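# Latch the lever into notch number 4

## Task

Swing the lever to the notch labelled 4 on the small number plates so that its latch sits all the way down inside that notch. Pressing the red bar next to the handle frees the latch. The lever must stay in that notch by itself; if only the robot's grip or push keeps it there at the end, the goal is not met.

## Robot and tools

ROBOT AND FRAME
A humanoid upper body stands beyond the table's -x edge, facing roughly +x. It has two arms: left_arm (the robot's own left, on the +y side, carrying a left hand) and right_arm (on the -y side, carrying a right hand). Shared scene frame, in metres: z = 0 is the table top, +z is up, +x runs across the table away from the robot, and the table's near edge is at x = 0.18. The pelvis sits 0.01 to 0.14 m above the table; each shoulder is roughly 0.28 m higher, 0.06 m toward +x and 0.10 m out to its side. A hand point reaches no farther than 0.62 m from its shoulder. The body can be slightly turned or tilted, and printed positions get less accurate when an arm is stretched.

HAND POINT
Each arm is steered by a hand point 0.05 m in front of the palm, where the index pad meets the thumb tip in a pinch. Its own axes: +z along the straight fingers, +y outward from the palm, +x across the palm. On the right hand +x points away from the thumb; on the left hand it points toward the thumb. Straight fingers extend 0.06 to 0.07 m beyond the point. Across the palm the hand spans 0.08 m on the little-finger side and 0.02 m (thumb tucked in front) up to 0.09 m on the thumb side. A wrist bracket on the little-finger side stands 0.03 m past the point along +y and 0.11 m across; it can strike things.

THE 28-NUMBER ROW
Every row holds 28 numbers in [-1, 1]: first left_arm/dx, dy, dz, rx, ry, rz, then left_gripper/little, ring, middle, index, thumb_bend, thumb_turn, force_limit, speed, then the same fourteen for right_arm/ and right_gripper/. All 28 are required even if one arm is idle.
- dx, dy, dz, rx, ry, rz are an offset, not a pose: the target relative to the hand point's measured pose when the action began (for a call's first action, the last pose reported in this scene), in the hand point's own axes. 1.0 equals 0.6 m or 180 degrees; rx, ry, rz form a single rotation vector. Every row in an action is measured from that same start, not added onto the previous row. Zeros mean stay put.
- Finger numbers are absolute targets: +1 straight/open, -1 curled into the palm. thumb_bend +1 straight, -1 fully bent. thumb_turn +1 beside the palm, -1 in front of it, facing the fingers. A pinch is near index -0.22, thumb_bend -0.75, thumb_turn -0.57.
- force_limit maps -1..+1 to about 0..10 N at the fingertip (0..15 N for the thumb motors); it only halts closing. speed maps -1..+1 from nearly still to full speed (whole travel in 0.6 s). For a soft grip close at speed -0.9 or below.
- There is no 'unchanged' value for a hand: repeat the last eight hand numbers you sent, or, before any, its hand_measured six plus hand_force_limit and hand_speed.

TOOLS
execute_actions(actions): a list of up to 15 actions; each action is a table of up to 15 rows, one row per 1/30 s step, and a short table repeats its final row to fill 15 steps. An empty list just reports state and images. Each step, the commanded pose is clipped to 70 mm and 16 degrees from the measured pose, so long moves need more actions.
move(target, speed, blocking): target is one 28-number row whose offsets are taken from the last reported pose; both hand points follow straight lines ending together, lasting 0.5 to 10 s (cut off at 10 s). speed is path top speed in m/s, 0.002 to 0.5, default 0.25; rotation up to twice that in rad/s. Hand numbers go out at the start. Paths ignore obstacles and the other arm. With blocking=false you get a result after 0.5 s; use wait(0) to check, and call wait or stop before any new move or execute_actions.
wait(seconds): 0 to 10; arms keep their last command. stop(): brakes a running move (needs stopping distance). zoom_image(camera, region): camera is cam_high (504x504), cam_left_wrist or cam_right_wrist (616x616); region [x0, y0, x1, y1] in pixels from the top-left, at most 504 by 504. show_instructions(): displays the reference images. finished_scene(scene): ends the current scene by its number, cannot be undone, and reports whether the goal holds.

READING RESULTS
The state line gives each arm's hand point position (metres) and quaternion wxyz in the scene frame. 'Hand target' lines show where each arm is now being driven. A 'pose unreachable' line means the clearance check altered or blocked that arm's command. The move: line reports the ending (done, off_target, moving, held, fault), limits such as paced (pose clipped) or held (steps blocked, after which the arm may suddenly speed up), and distance to target. Per hand: hand_measured (six positions on the command scale), hand_stopped_by (moving, target, force, stalled, fault), hand_load_n (fingertip load, positive when pushed open; near zero on a grip means it slipped), hand_force_limit, hand_speed. Joint torques are whole drive outputs with offset and noise. MOTOR HOT warns at 90 °C; at 120 °C an OVER-TEMPERATURE FAULT drops that arm.

WHAT TO AVOID
Never let the arms collide or press on each other, any part included. Contact torque reaching a joint's limit (23.2 N m, but 4.65 N m for wrist pitch and yaw) freezes that arm for 10 s and cancels the call. Faster contacts hit harder, and aiming far beyond a contact presses harder. Avoid drops, slips, slams and shoving the lever hard. Release the lever before finishing so it stays latched unaided.

Each tool is called after "Call:" as name([rows], argument=value, ...), one row to a line, values as JSON.

Reference images:

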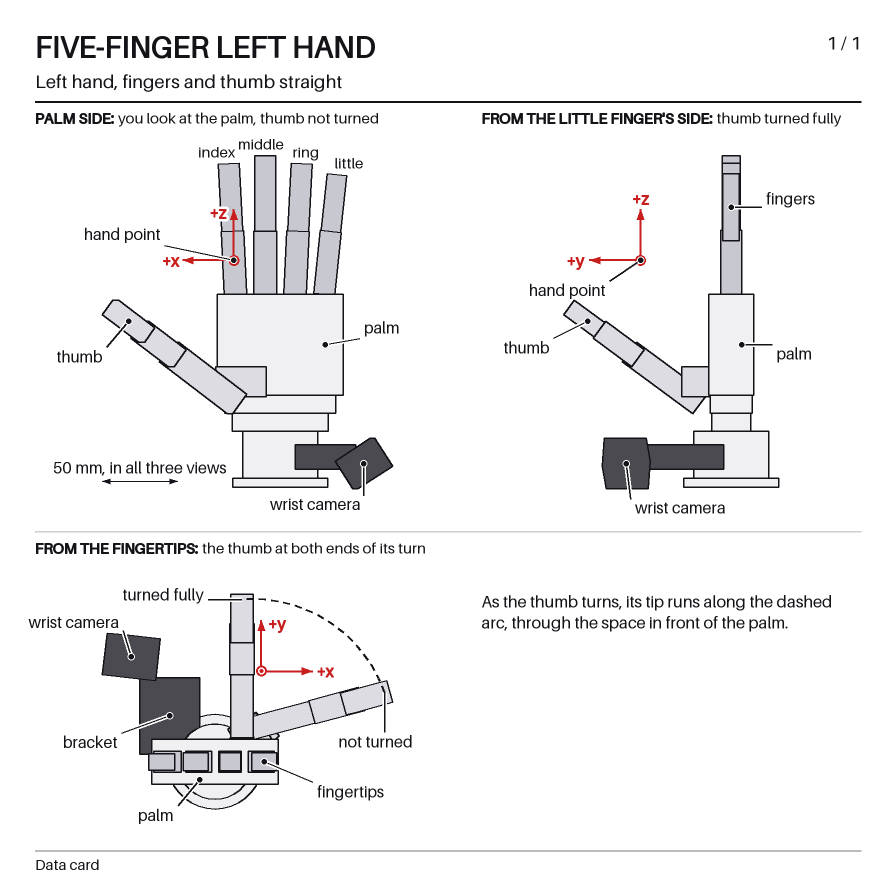

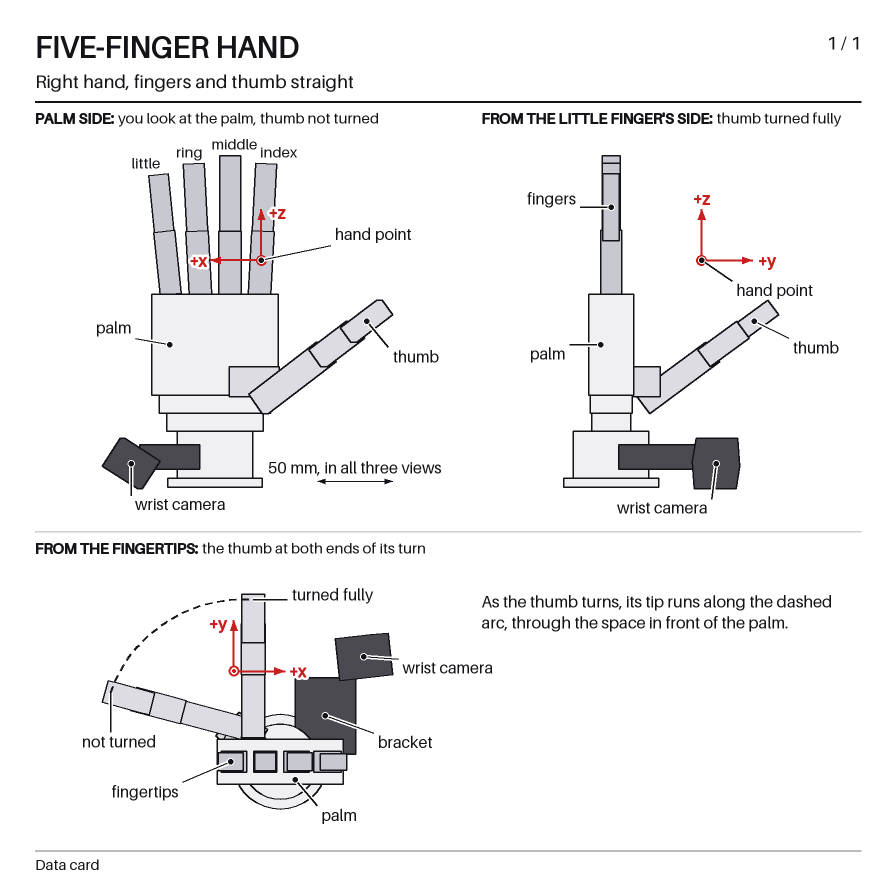

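## Session

Call:
execute_actions(actions=[])

Scene clock: 0.00 s.
left_arm: end_effector_position=(+0.1152, +0.0596, +0.5265) hand_measured=(+1.000, +1.000, +1.000, +1.000, +1.000, +1.000) hand_load_n=(+0.0, +0.0, +0.0, +0.0, +0.0, +0.0) hand_stopped_by=(target, target, target, target, target, target) hand_force_limit=0.00 hand_speed=-0.80 end_effector_quat_wxyz=(+0.166, -0.042, -0.171, +0.970) | right_arm: end_effector_position=(+0.1229, -0.1674, +0.5414) hand_measured=(+1.000, +1.000, +1.000, +1.000, +1.000, +1.000) hand_load_n=(+0.0, +0.0, +0.0, +0.0, +0.0, +0.0) hand_stopped_by=(target, target, target, target, target, target) hand_force_limit=0.00 hand_speed=-0.80 end_effector_quat_wxyz=(+0.993, -0.097, +0.054, +0.042)
Joint positions: left_arm=[-0.154  0.414  0.069 -0.676 -0.367 -1.049 -0.236] | right_arm=[-0.075 -0.557 -0.227 -0.575  0.712 -1.022  0.274]
Joint velocities: left_arm=[ 0.003  0.012  0.    -0.002  0.006  0.     0.   ] | right_arm=[ 0.009  0.002  0.009 -0.003 -0.008  0.     0.   ]
Joint torques (N m, as the arm reports them, + toward a larger angle): no reading
Hand target (left_arm): +0.115, +0.060, +0.526; +0.166, -0.042, -0.171, +0.970
Hand target (right_arm): +0.123, -0.167, +0.541; +0.993, -0.097, +0.054, +0.042

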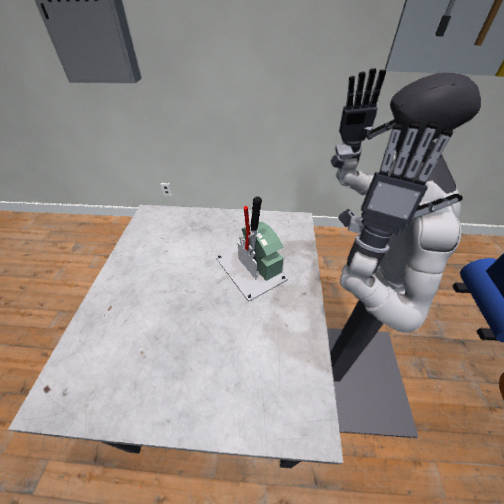

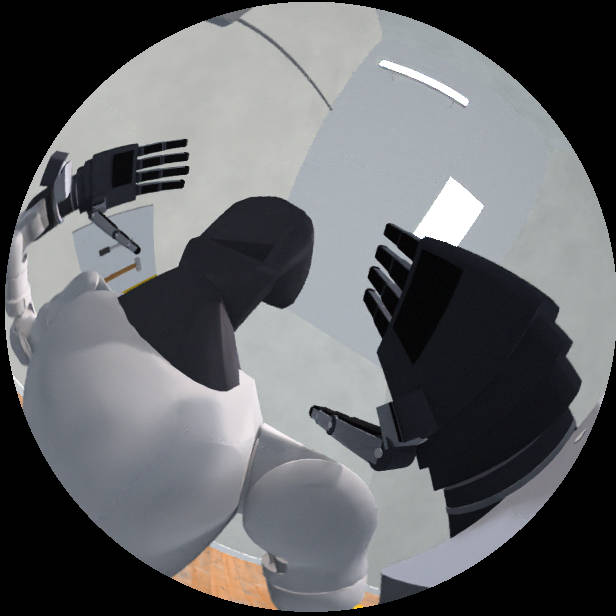

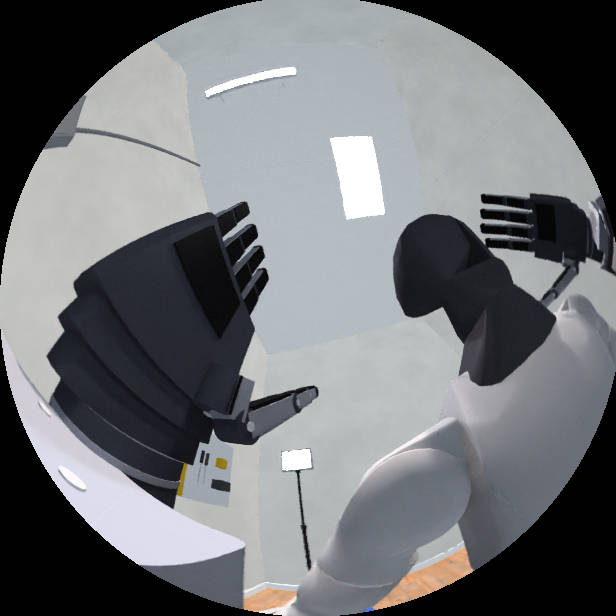

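Call:
zoom_image(camera="cam_high", region=[200,185,320,305])

Call:
move(target=[0,0,0,0,0,0,1,1,1,1,1,1,0,-0.8,0.3,-0.15,-0.4,0,0.46,0,1,1,1,1,1,-1,0,0])

Region (200, 185, 320, 305) of cam_high's 504x504 image, scaled by 4.200, with more detail than that image has.

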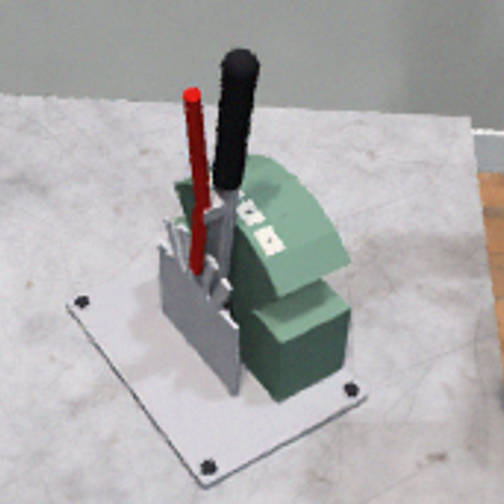

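Scene clock: 5.97 s.
left_arm: end_effector_position=(+0.1152, +0.0596, +0.5265) hand_measured=(+1.000, +1.000, +1.000, +1.000, +1.000, +1.000) hand_load_n=(+0.0, +0.0, +0.0, +0.0, +0.0, +0.0) hand_stopped_by=(target, target, target, target, target, target) hand_force_limit=0.00 hand_speed=-0.80 end_effector_quat_wxyz=(+0.166, -0.042, -0.171, +0.970) | right_arm: end_effector_position=(+0.2843, -0.2804, +0.2967) hand_measured=(+1.000, +1.000, +1.000, +1.000, +1.000, -1.000) hand_load_n=(+0.0, +0.0, +0.0, +0.0, +0.0, +0.0) hand_stopped_by=(target, target, target, target, target, target) hand_force_limit=0.00 hand_speed=0.00 end_effector_quat_wxyz=(+0.705, -0.100, +0.702, -0.008)
Joint positions: left_arm=[-0.154  0.414  0.069 -0.676 -0.367 -1.049 -0.236] | right_arm=[ 0.369 -1.017 -0.141  0.055  0.954 -0.562  0.419]
Joint velocities: left_arm=[ 0.005  0.002 -0.003  0.011  0.     0.     0.   ] | right_arm=[ 0.    -0.006  0.014 -0.002 -0.003  0.002  0.   ]
Joint torques (N m, as the arm reports them, + toward a larger angle): left_arm=[-1.97  0.55  0.83 -0.74 -1.16  0.06  0.13] | right_arm=[-0.83 -5.26 -3.09 -1.47 -0.4  -0.6  -0.3 ]
Hand target (left_arm): +0.115, +0.060, +0.526; +0.166, -0.042, -0.171, +0.970
Hand target (right_arm): +0.285, -0.281, +0.295; +0.704, -0.101, +0.703, -0.009
Off the commanded pose (left_arm): 0.000 m, 0 deg.
Off the commanded pose (right_arm): 0.012 m, 3 deg.
move: off_target (right_arm)

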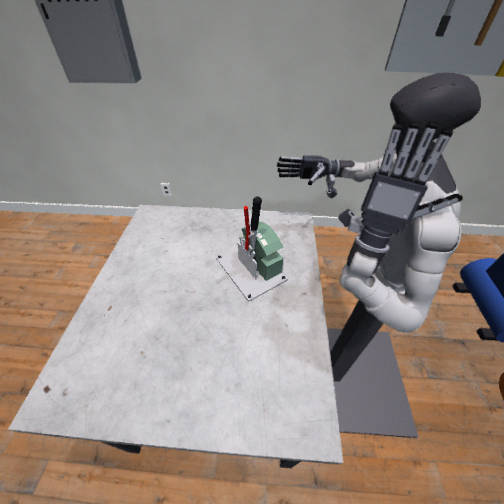

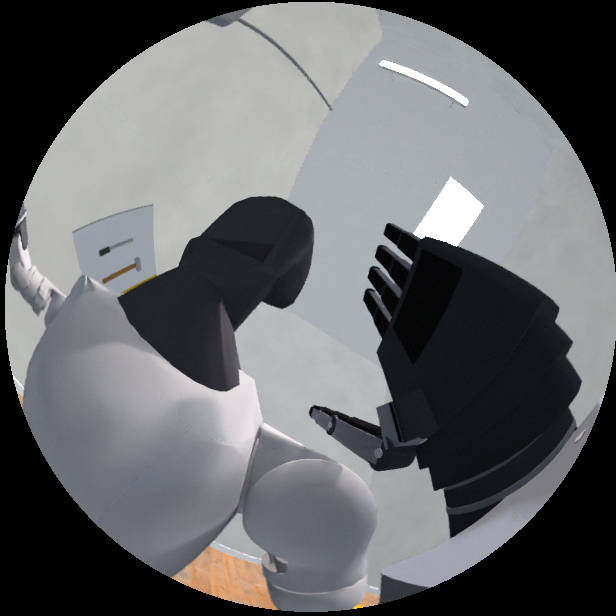

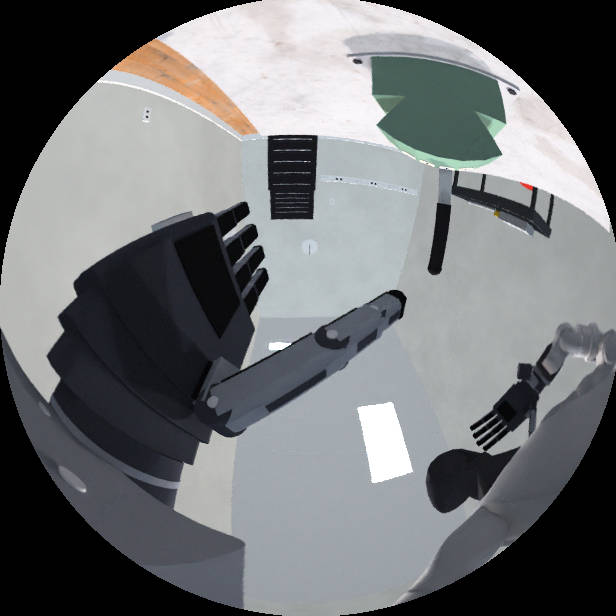

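Call:
zoom_image(camera="cam_high", region=[230,215,290,275])

Call:
move(target=[0,0,0,0,0,0,1,1,1,1,1,1,0,-0.8,-0.1,0.08,0.15,-0.11,0.22,-0.04,1,1,1,1,1,-1,0,0])

Region (230, 215, 290, 275) of cam_high's 504x504 image, scaled by 8.400, with more detail than that image has.

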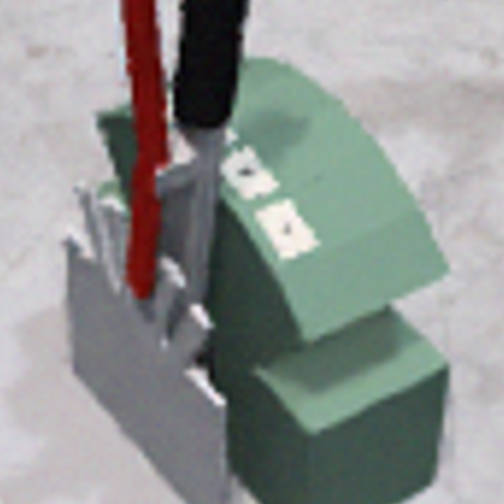

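Scene clock: 11.27 s.
left_arm: end_effector_position=(+0.1152, +0.0596, +0.5265) hand_measured=(+1.000, +1.000, +1.000, +1.000, +1.000, +1.000) hand_load_n=(+0.0, +0.0, +0.0, +0.0, +0.0, +0.0) hand_stopped_by=(target, target, target, target, target, target) hand_force_limit=0.00 hand_speed=-0.80 end_effector_quat_wxyz=(+0.166, -0.042, -0.171, +0.970) | right_arm: end_effector_position=(+0.3661, -0.2243, +0.3481) hand_measured=(+1.000, +1.000, +1.000, +1.000, +1.000, -1.000) hand_load_n=(+0.0, +0.0, +0.0, +0.0, +0.0, +0.0) hand_stopped_by=(target, target, target, target, target, target) hand_force_limit=0.00 hand_speed=0.00 end_effector_quat_wxyz=(+0.396, -0.247, +0.884, +0.021)
Joint positions: left_arm=[-0.154  0.414  0.069 -0.676 -0.367 -1.049 -0.236] | right_arm=[-0.993 -1.534  0.337 -0.024  0.979  1.015  0.652]
Joint velocities: left_arm=[-0.012  0.008 -0.002 -0.008  0.009  0.     0.   ] | right_arm=[-0.026 -0.006  0.035  0.009  0.     0.     0.007]
Joint torques (N m, as the arm reports them, + toward a larger angle): left_arm=[-1.81  0.45  0.91 -0.75 -1.09  0.08  0.14] | right_arm=[-3.84 -4.89 -3.61  0.03 -0.99 -0.27 -0.05]
Hand target (left_arm): +0.115, +0.060, +0.526; +0.166, -0.042, -0.171, +0.970
Hand target (right_arm): +0.366, -0.225, +0.347; +0.394, -0.247, +0.885, +0.021
Off the commanded pose (left_arm): 0.000 m, 0 deg.
Off the commanded pose (right_arm): 0.012 m, 2 deg.
move: off_target (right_arm)

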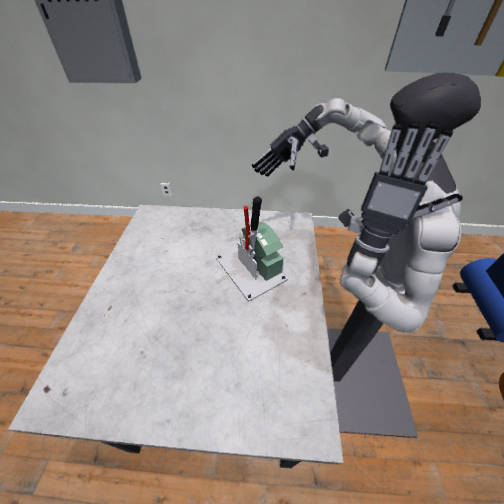

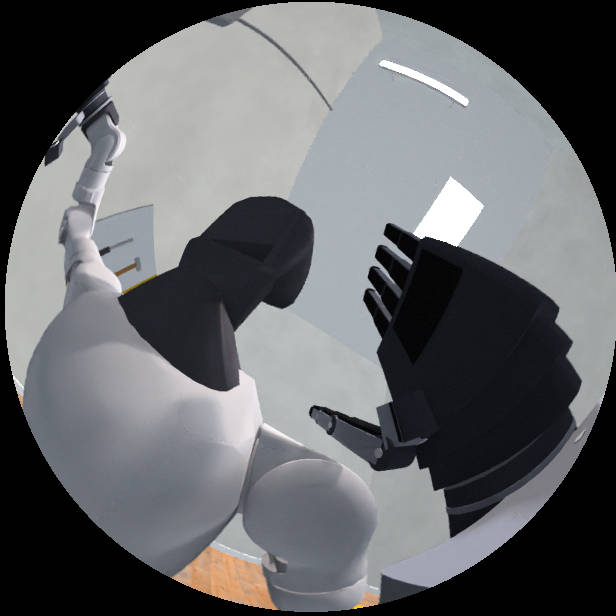

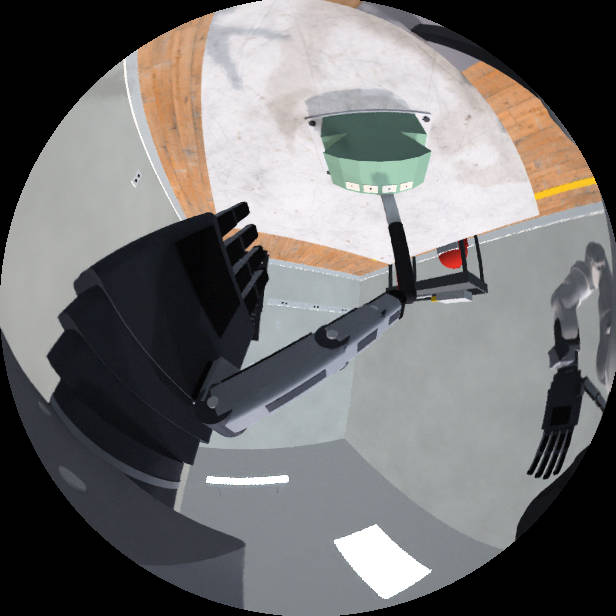

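Call:
zoom_image(camera="cam_right_wrist", region=[320,150,440,230])

Region (320, 150, 440, 230) of cam_right_wrist's 616x616 image, scaled by 4.200, with more detail than that image has.

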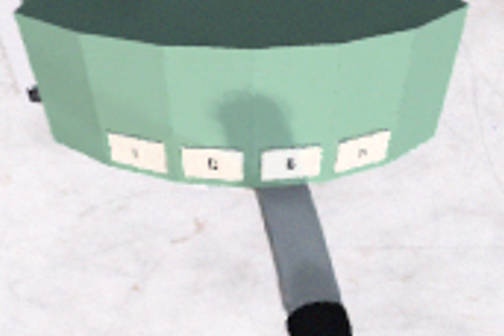

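Call:
move(target=[0,0,0,0,0,0,1,1,1,1,1,1,0,-0.8,0.13,0,0.03,-0.07,-0.24,-0.05,1,1,1,1,1,-1,0,0], speed=0.2)

Scene clock: 19.60 s.
left_arm: end_effector_position=(+0.1152, +0.0596, +0.5265) hand_measured=(+1.000, +1.000, +1.000, +1.000, +1.000, +1.000) hand_load_n=(+0.0, +0.0, +0.0, +0.0, +0.0, +0.0) hand_stopped_by=(target, target, target, target, target, target) hand_force_limit=0.00 hand_speed=-0.80 end_effector_quat_wxyz=(+0.166, -0.042, -0.171, +0.970) | right_arm: end_effector_position=(+0.3360, -0.2446, +0.2831) hand_measured=(+1.000, +1.000, +1.000, +1.000, +1.000, -1.000) hand_load_n=(+0.0, +0.0, +0.0, +0.0, +0.0, +0.0) hand_stopped_by=(target, target, target, target, target, target) hand_force_limit=0.00 hand_speed=0.00 end_effector_quat_wxyz=(+0.659, -0.319, +0.658, +0.176)
Joint positions: left_arm=[-0.154  0.414  0.069 -0.676 -0.367 -1.049 -0.236] | right_arm=[-0.855 -0.857  0.154  1.402  0.859 -0.654  1.546]
Joint velocities: left_arm=[-0.005  0.012  0.009  0.006  0.     0.     0.   ] | right_arm=[-0.044  0.017 -0.008  0.104 -0.002 -0.038  0.053]
Joint torques (N m, as the arm reports them, + toward a larger angle): left_arm=[-1.97  0.4   0.87 -0.7  -1.02  0.07  0.13] | right_arm=[-4.24 -5.68 -1.09 -1.76  0.16 -0.12 -0.1 ]
Hand target (left_arm): +0.115, +0.060, +0.526; +0.166, -0.042, -0.171, +0.970
Hand target (right_arm): +0.336, -0.244, +0.283; +0.659, -0.321, +0.657, +0.176
Off the commanded pose (left_arm): 0.000 m, 0 deg.
Off the commanded pose (right_arm): 0.009 m, 2 deg.
move: off_target (right_arm)

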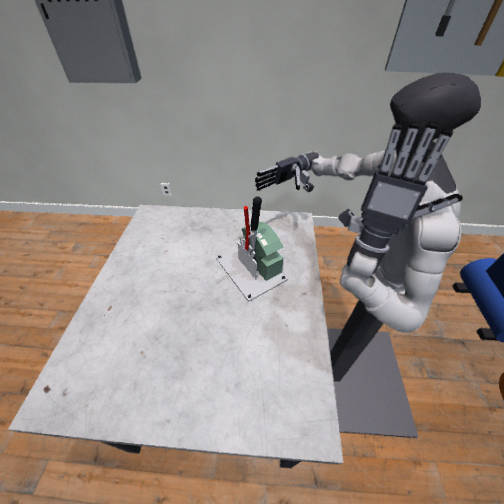

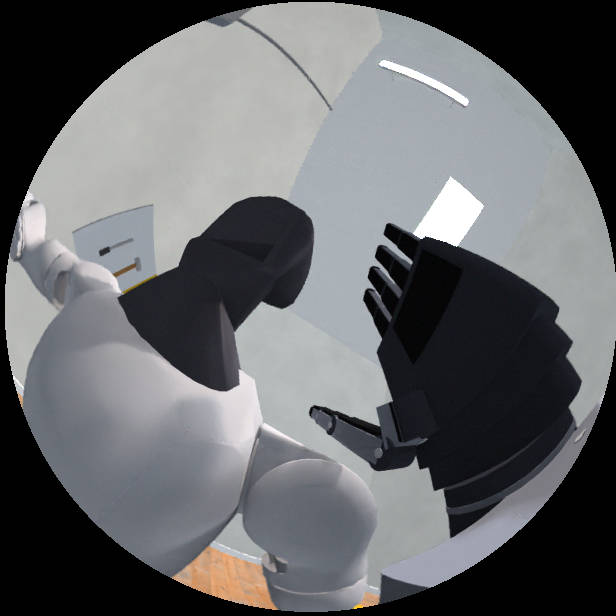

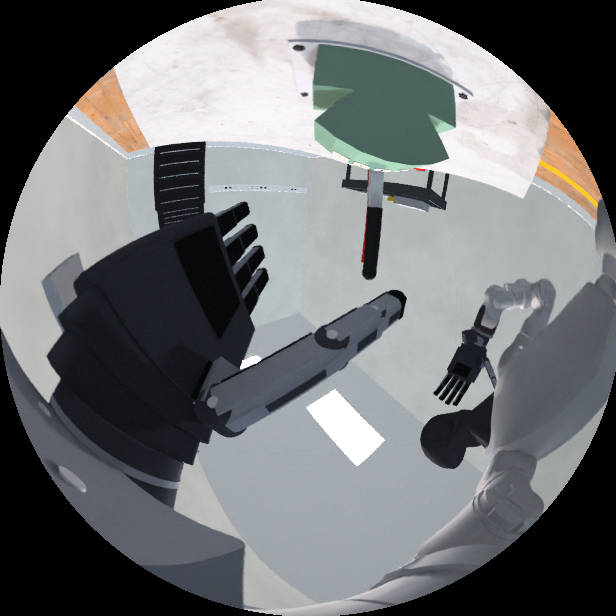

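Call:
move(target=[0,0,0,0,0,0,1,1,1,1,1,1,0,-0.8,-0.02,0,0.2,0.04,0,0,1,1,1,1,1,0.2,0,0], speed=0.12)

Call:
zoom_image(camera="cam_right_wrist", region=[320,60,520,200])

Scene clock: 26.60 s.
left_arm: end_effector_position=(+0.1152, +0.0596, +0.5265) hand_measured=(+1.000, +1.000, +1.000, +1.000, +1.000, +1.000) hand_load_n=(+0.0, +0.0, +0.0, +0.0, +0.0, +0.0) hand_stopped_by=(target, target, target, target, target, target) hand_force_limit=0.00 hand_speed=-0.80 end_effector_quat_wxyz=(+0.166, -0.042, -0.171, +0.970) | right_arm: end_effector_position=(+0.4293, -0.1651, +0.2903) hand_measured=(+1.000, +1.000, +1.000, +1.000, +1.000, +0.200) hand_load_n=(+0.0, +0.0, +0.0, +0.0, +0.0, +0.0) hand_stopped_by=(target, target, target, target, target, target) hand_force_limit=0.00 hand_speed=0.00 end_effector_quat_wxyz=(+0.688, -0.292, +0.648, +0.147)
Joint positions: left_arm=[-0.154  0.414  0.069 -0.676 -0.367 -1.049 -0.236] | right_arm=[-1.005 -0.644  0.37   1.259  0.731 -0.598  1.02 ]
Joint velocities: left_arm=[-0.006 -0.015 -0.005 -0.006  0.005  0.     0.   ] | right_arm=[ 0.285 -0.178  0.084 -0.607  0.002  0.266 -0.32 ]
Joint torques (N m, as the arm reports them, + toward a larger angle): left_arm=[-1.91  0.37  0.89 -0.77 -1.04  0.07  0.14] | right_arm=[-4.96 -4.61 -0.84 -2.7  -0.09 -0.28 -0.37]
Hand target (left_arm): +0.115, +0.060, +0.526; +0.166, -0.042, -0.171, +0.970
Hand target (right_arm): +0.429, -0.166, +0.288; +0.685, -0.292, +0.652, +0.144
Off the commanded pose (left_arm): 0.000 m, 0 deg.
Off the commanded pose (right_arm): 0.005 m, 3 deg.
move: off_target (right_arm)

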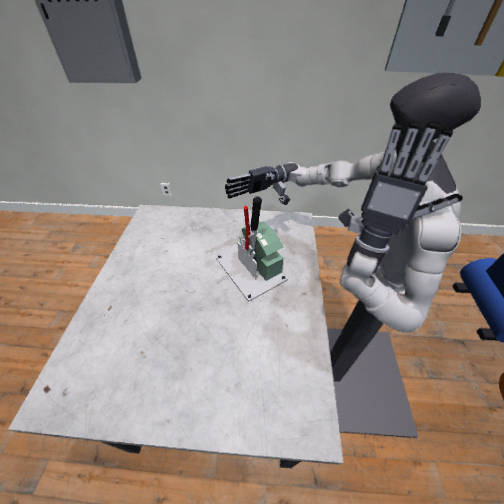

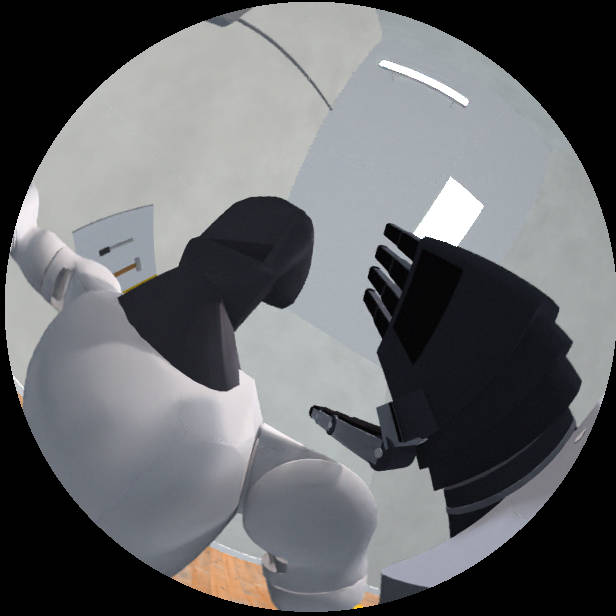

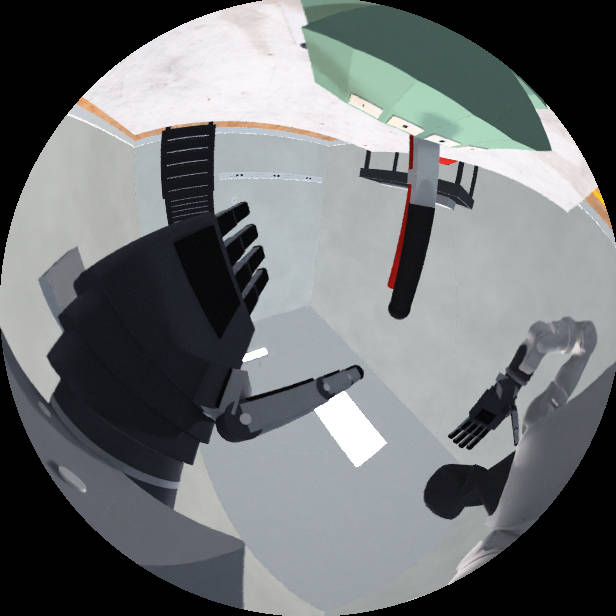

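Region (320, 60, 520, 200) of cam_right_wrist's 616x616 image, scaled by 2.520, with more detail than that image has; it fills the top 353 rows of this view, and the rest is white.

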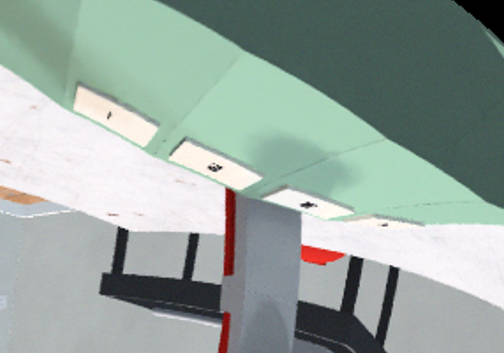

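Call:
move(target=[0,0,0,0,0,0,1,1,1,1,1,1,0,-0.8,-0.02,0.13,0.03,0,0,0,1,1,1,1,1,0.2,0,0], speed=0.08)

Call:
zoom_image(camera="cam_right_wrist", region=[230,30,480,180])

Scene clock: 30.83 s.
left_arm: end_effector_position=(+0.1152, +0.0596, +0.5265) hand_measured=(+1.000, +1.000, +1.000, +1.000, +1.000, +1.000) hand_load_n=(+0.0, +0.0, +0.0, +0.0, +0.0, +0.0) hand_stopped_by=(target, target, target, target, target, target) hand_force_limit=0.00 hand_speed=-0.80 end_effector_quat_wxyz=(+0.166, -0.042, -0.171, +0.970) | right_arm: end_effector_position=(+0.3990, -0.0904, +0.2888) hand_measured=(+1.000, +1.000, +1.000, +1.000, +1.000, +0.200) hand_load_n=(+0.0, +0.0, +0.0, +0.0, +0.0, +0.0) hand_stopped_by=(target, target, target, target, target, target) hand_force_limit=0.00 hand_speed=0.00 end_effector_quat_wxyz=(+0.694, -0.290, +0.644, +0.141)
Joint positions: left_arm=[-0.154  0.414  0.069 -0.676 -0.367 -1.049 -0.236] | right_arm=[-0.635 -0.771  0.497  0.324  0.653 -0.304  0.418]
Joint velocities: left_arm=[ 0.002  0.002 -0.006 -0.008  0.005  0.     0.   ] | right_arm=[ 0.    -0.018  0.     0.008  0.003  0.001 -0.01 ]
Joint torques (N m, as the arm reports them, + toward a larger angle): left_arm=[-1.88  0.38  0.97 -0.79 -1.13  0.1   0.13] | right_arm=[-3.9  -4.25 -2.5  -2.61 -0.33 -0.5  -0.36]
Hand target (left_arm): +0.115, +0.060, +0.526; +0.166, -0.042, -0.171, +0.970
Hand target (right_arm): +0.399, -0.090, +0.287; +0.692, -0.292, +0.645, +0.139
Off the commanded pose (left_arm): 0.000 m, 0 deg.
Off the commanded pose (right_arm): 0.004 m, 1 deg.
move: off_target (right_arm)

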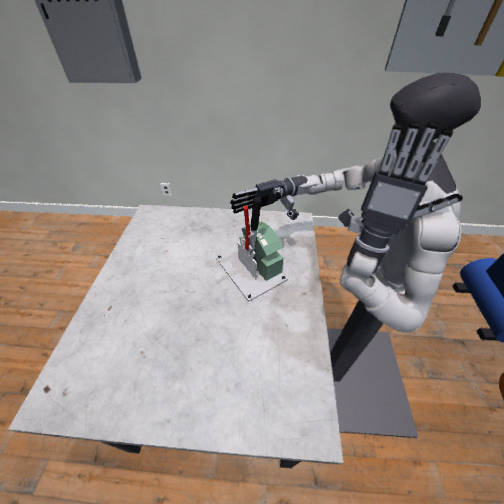

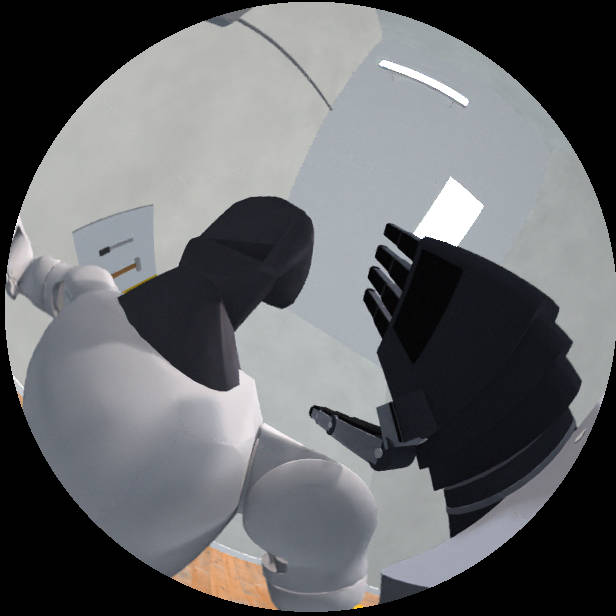

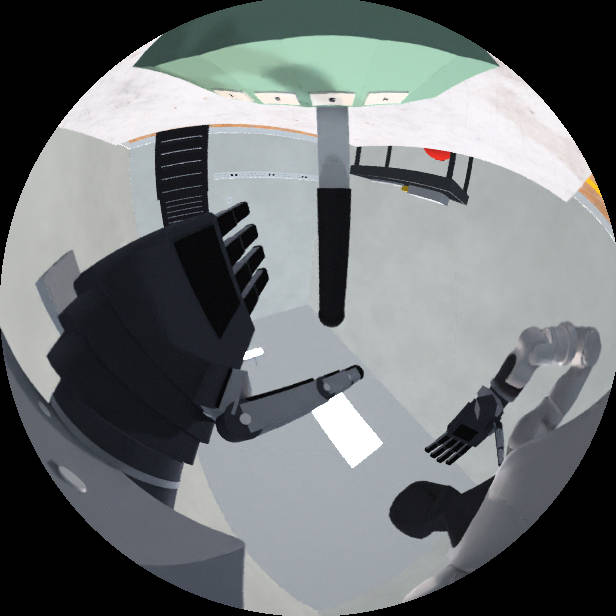

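Region (230, 30, 480, 180) of cam_right_wrist's 616x616 image, scaled by 2.016, with more detail than that image has; it fills the top 302 rows of this view, and the rest is white.

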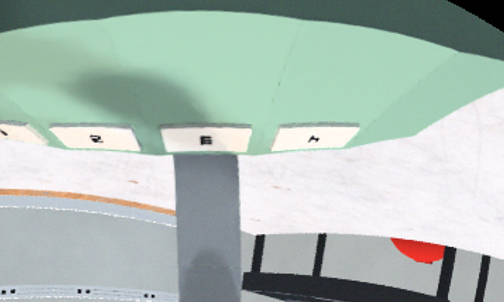

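At 3; 4 is toward hand +y.

Call:
move(target=[0,0,0,0,0,0,1,1,1,1,1,1,0,-0.8,0.01,0.075,0.035,-0.03,0,0,1,1,1,1,1,0.2,0,0], speed=0.05)

Call:
move(target=[0,0,0,0,0,0,1,1,1,1,1,1,0,-0.8,0,0,0,0,0,0,0.2,0.2,0.2,0.2,1,-1,0,0])

Call:
zoom_image(camera="cam_high", region=[200,165,320,285])

Scene clock: 36.23 s.
left_arm: end_effector_position=(+0.1152, +0.0596, +0.5265) hand_measured=(+1.000, +1.000, +1.000, +1.000, +1.000, +1.000) hand_load_n=(+0.0, +0.0, +0.0, +0.0, +0.0, +0.0) hand_stopped_by=(target, target, target, target, target, target) hand_force_limit=0.00 hand_speed=-0.80 end_effector_quat_wxyz=(+0.166, -0.042, -0.171, +0.970) | right_arm: end_effector_position=(+0.3917, -0.0439, +0.2761) hand_measured=(+1.000, +1.000, +1.000, +1.000, +1.000, +0.200) hand_load_n=(+0.0, +0.0, +0.0, +0.0, +0.0, +0.0) hand_stopped_by=(target, target, target, target, target, target) hand_force_limit=0.00 hand_speed=0.00 end_effector_quat_wxyz=(+0.682, -0.320, +0.634, +0.173)
Joint positions: left_arm=[-0.154  0.414  0.069 -0.676 -0.367 -1.049 -0.236] | right_arm=[-0.688 -0.67   0.584  0.341  0.586 -0.296  0.398]
Joint velocities: left_arm=[ 0.002  0.012  0.011 -0.002  0.002  0.     0.   ] | right_arm=[ 0.    -0.008 -0.003  0.     0.002  0.     0.   ]
Joint torques (N m, as the arm reports them, + toward a larger angle): left_arm=[-1.93  0.39  0.9  -0.77 -1.11  0.1   0.12] | right_arm=[-4.66 -2.49 -2.61 -2.27 -0.2  -0.54 -0.38]
Hand target (left_arm): +0.115, +0.060, +0.526; +0.166, -0.042, -0.171, +0.970
Hand target (right_arm): +0.392, -0.044, +0.275; +0.681, -0.322, +0.635, +0.171
Off the commanded pose (left_arm): 0.000 m, 0 deg.
Off the commanded pose (right_arm): 0.003 m, 0 deg.
move: done

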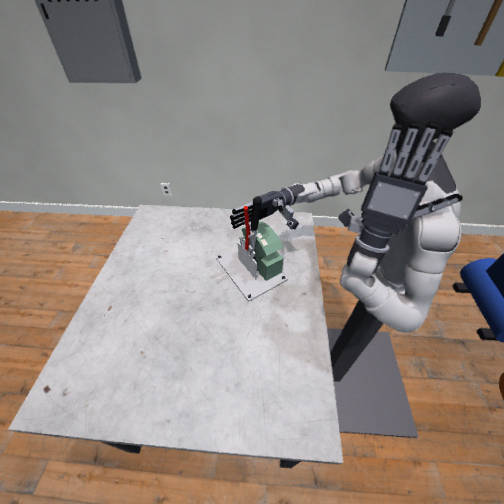

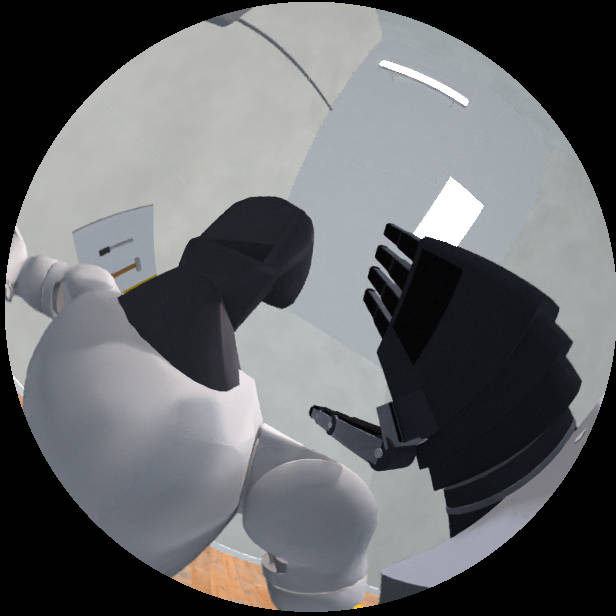

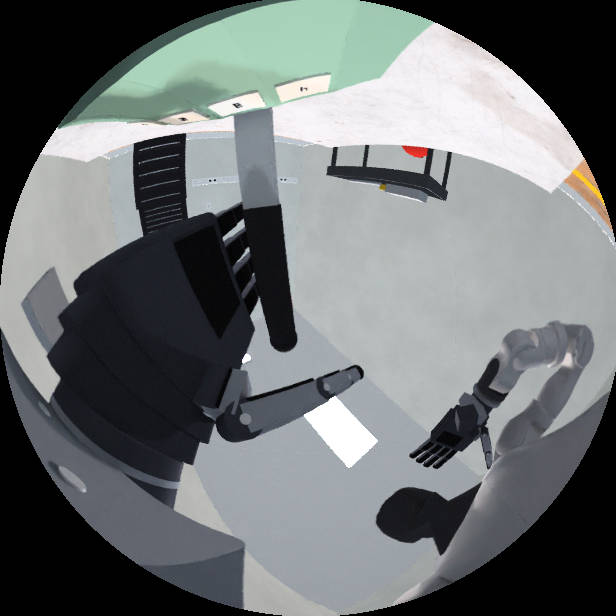

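Scene clock: 37.37 s.
left_arm: end_effector_position=(+0.1152, +0.0596, +0.5265) hand_measured=(+1.000, +1.000, +1.000, +1.000, +1.000, +1.000) hand_load_n=(+0.0, +0.0, +0.0, +0.0, +0.0, +0.0) hand_stopped_by=(target, target, target, target, target, target) hand_force_limit=0.00 hand_speed=-0.80 end_effector_quat_wxyz=(+0.166, -0.042, -0.171, +0.970) | right_arm: end_effector_position=(+0.4033, -0.0507, +0.2802) hand_measured=(+0.204, +0.288, +0.398, +0.508, +1.000, -1.000) hand_load_n=(+8.0, +3.5, +0.0, +0.0, +0.0, +0.0) hand_stopped_by=(force, force, force, force, target, target) hand_force_limit=0.00 hand_speed=0.00 end_effector_quat_wxyz=(+0.688, -0.305, +0.639, +0.157)
Joint positions: left_arm=[-0.154  0.414  0.069 -0.676 -0.367 -1.049 -0.236] | right_arm=[-0.705 -0.668  0.576  0.355  0.59  -0.284  0.365]
Joint velocities: left_arm=[-0.006  0.012 -0.002 -0.008 -0.002  0.     0.   ] | right_arm=[ 0.014  0.    -0.008  0.006  0.     0.     0.   ]
Joint torques (N m, as the arm reports them, + toward a larger angle): left_arm=[-1.92  0.4   0.99 -0.77 -1.11  0.07  0.15] | right_arm=[-3.55 -2.89 -1.59 -3.74 -0.36 -1.1   1.32]
Hand target (left_arm): +0.115, +0.060, +0.526; +0.166, -0.042, -0.171, +0.970
Hand target (right_arm): +0.392, -0.044, +0.276; +0.682, -0.320, +0.634, +0.173
Off the commanded pose (left_arm): 0.000 m, 0 deg.
Off the commanded pose (right_arm): 0.014 m, 3 deg.
move: off_target (right_arm)

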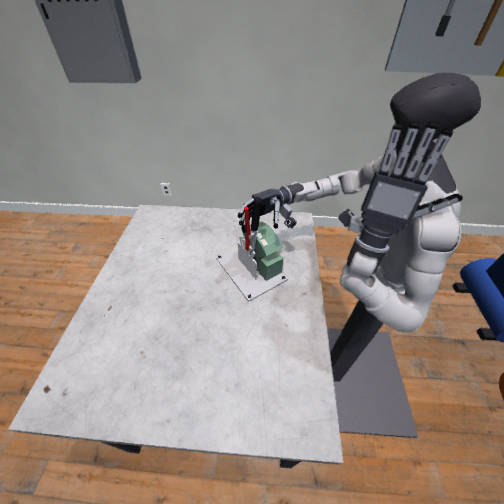

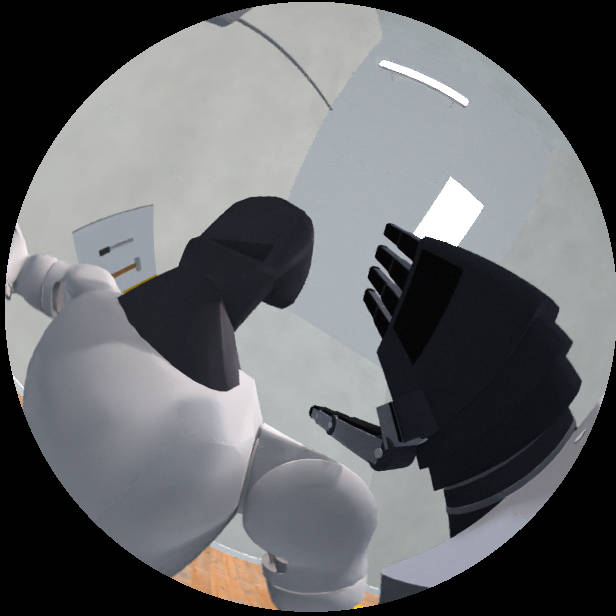

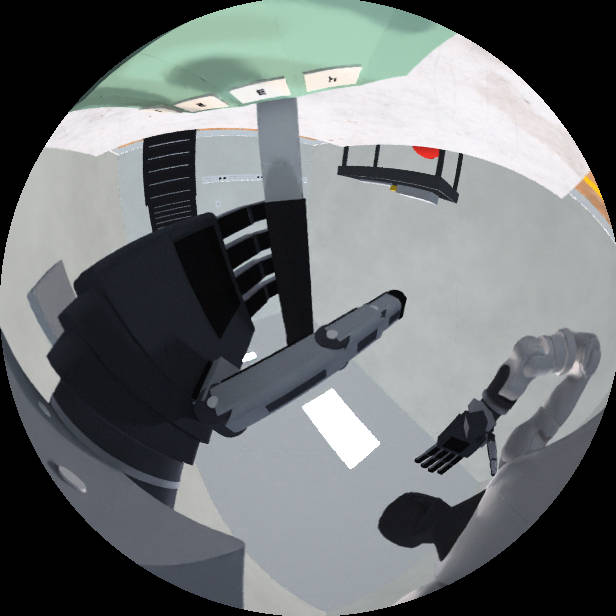

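Region (200, 165, 320, 285) of cam_high's 504x504 image, scaled by 4.200, with more detail than that image has.

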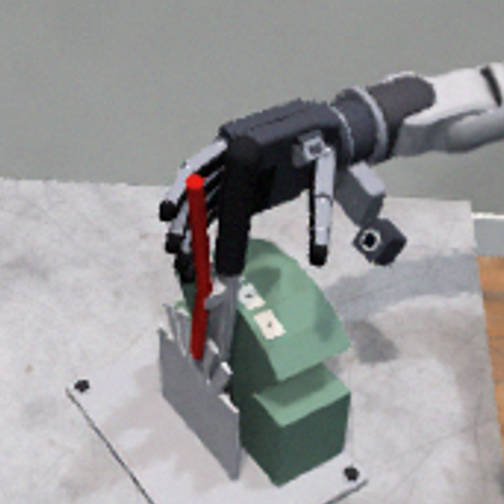

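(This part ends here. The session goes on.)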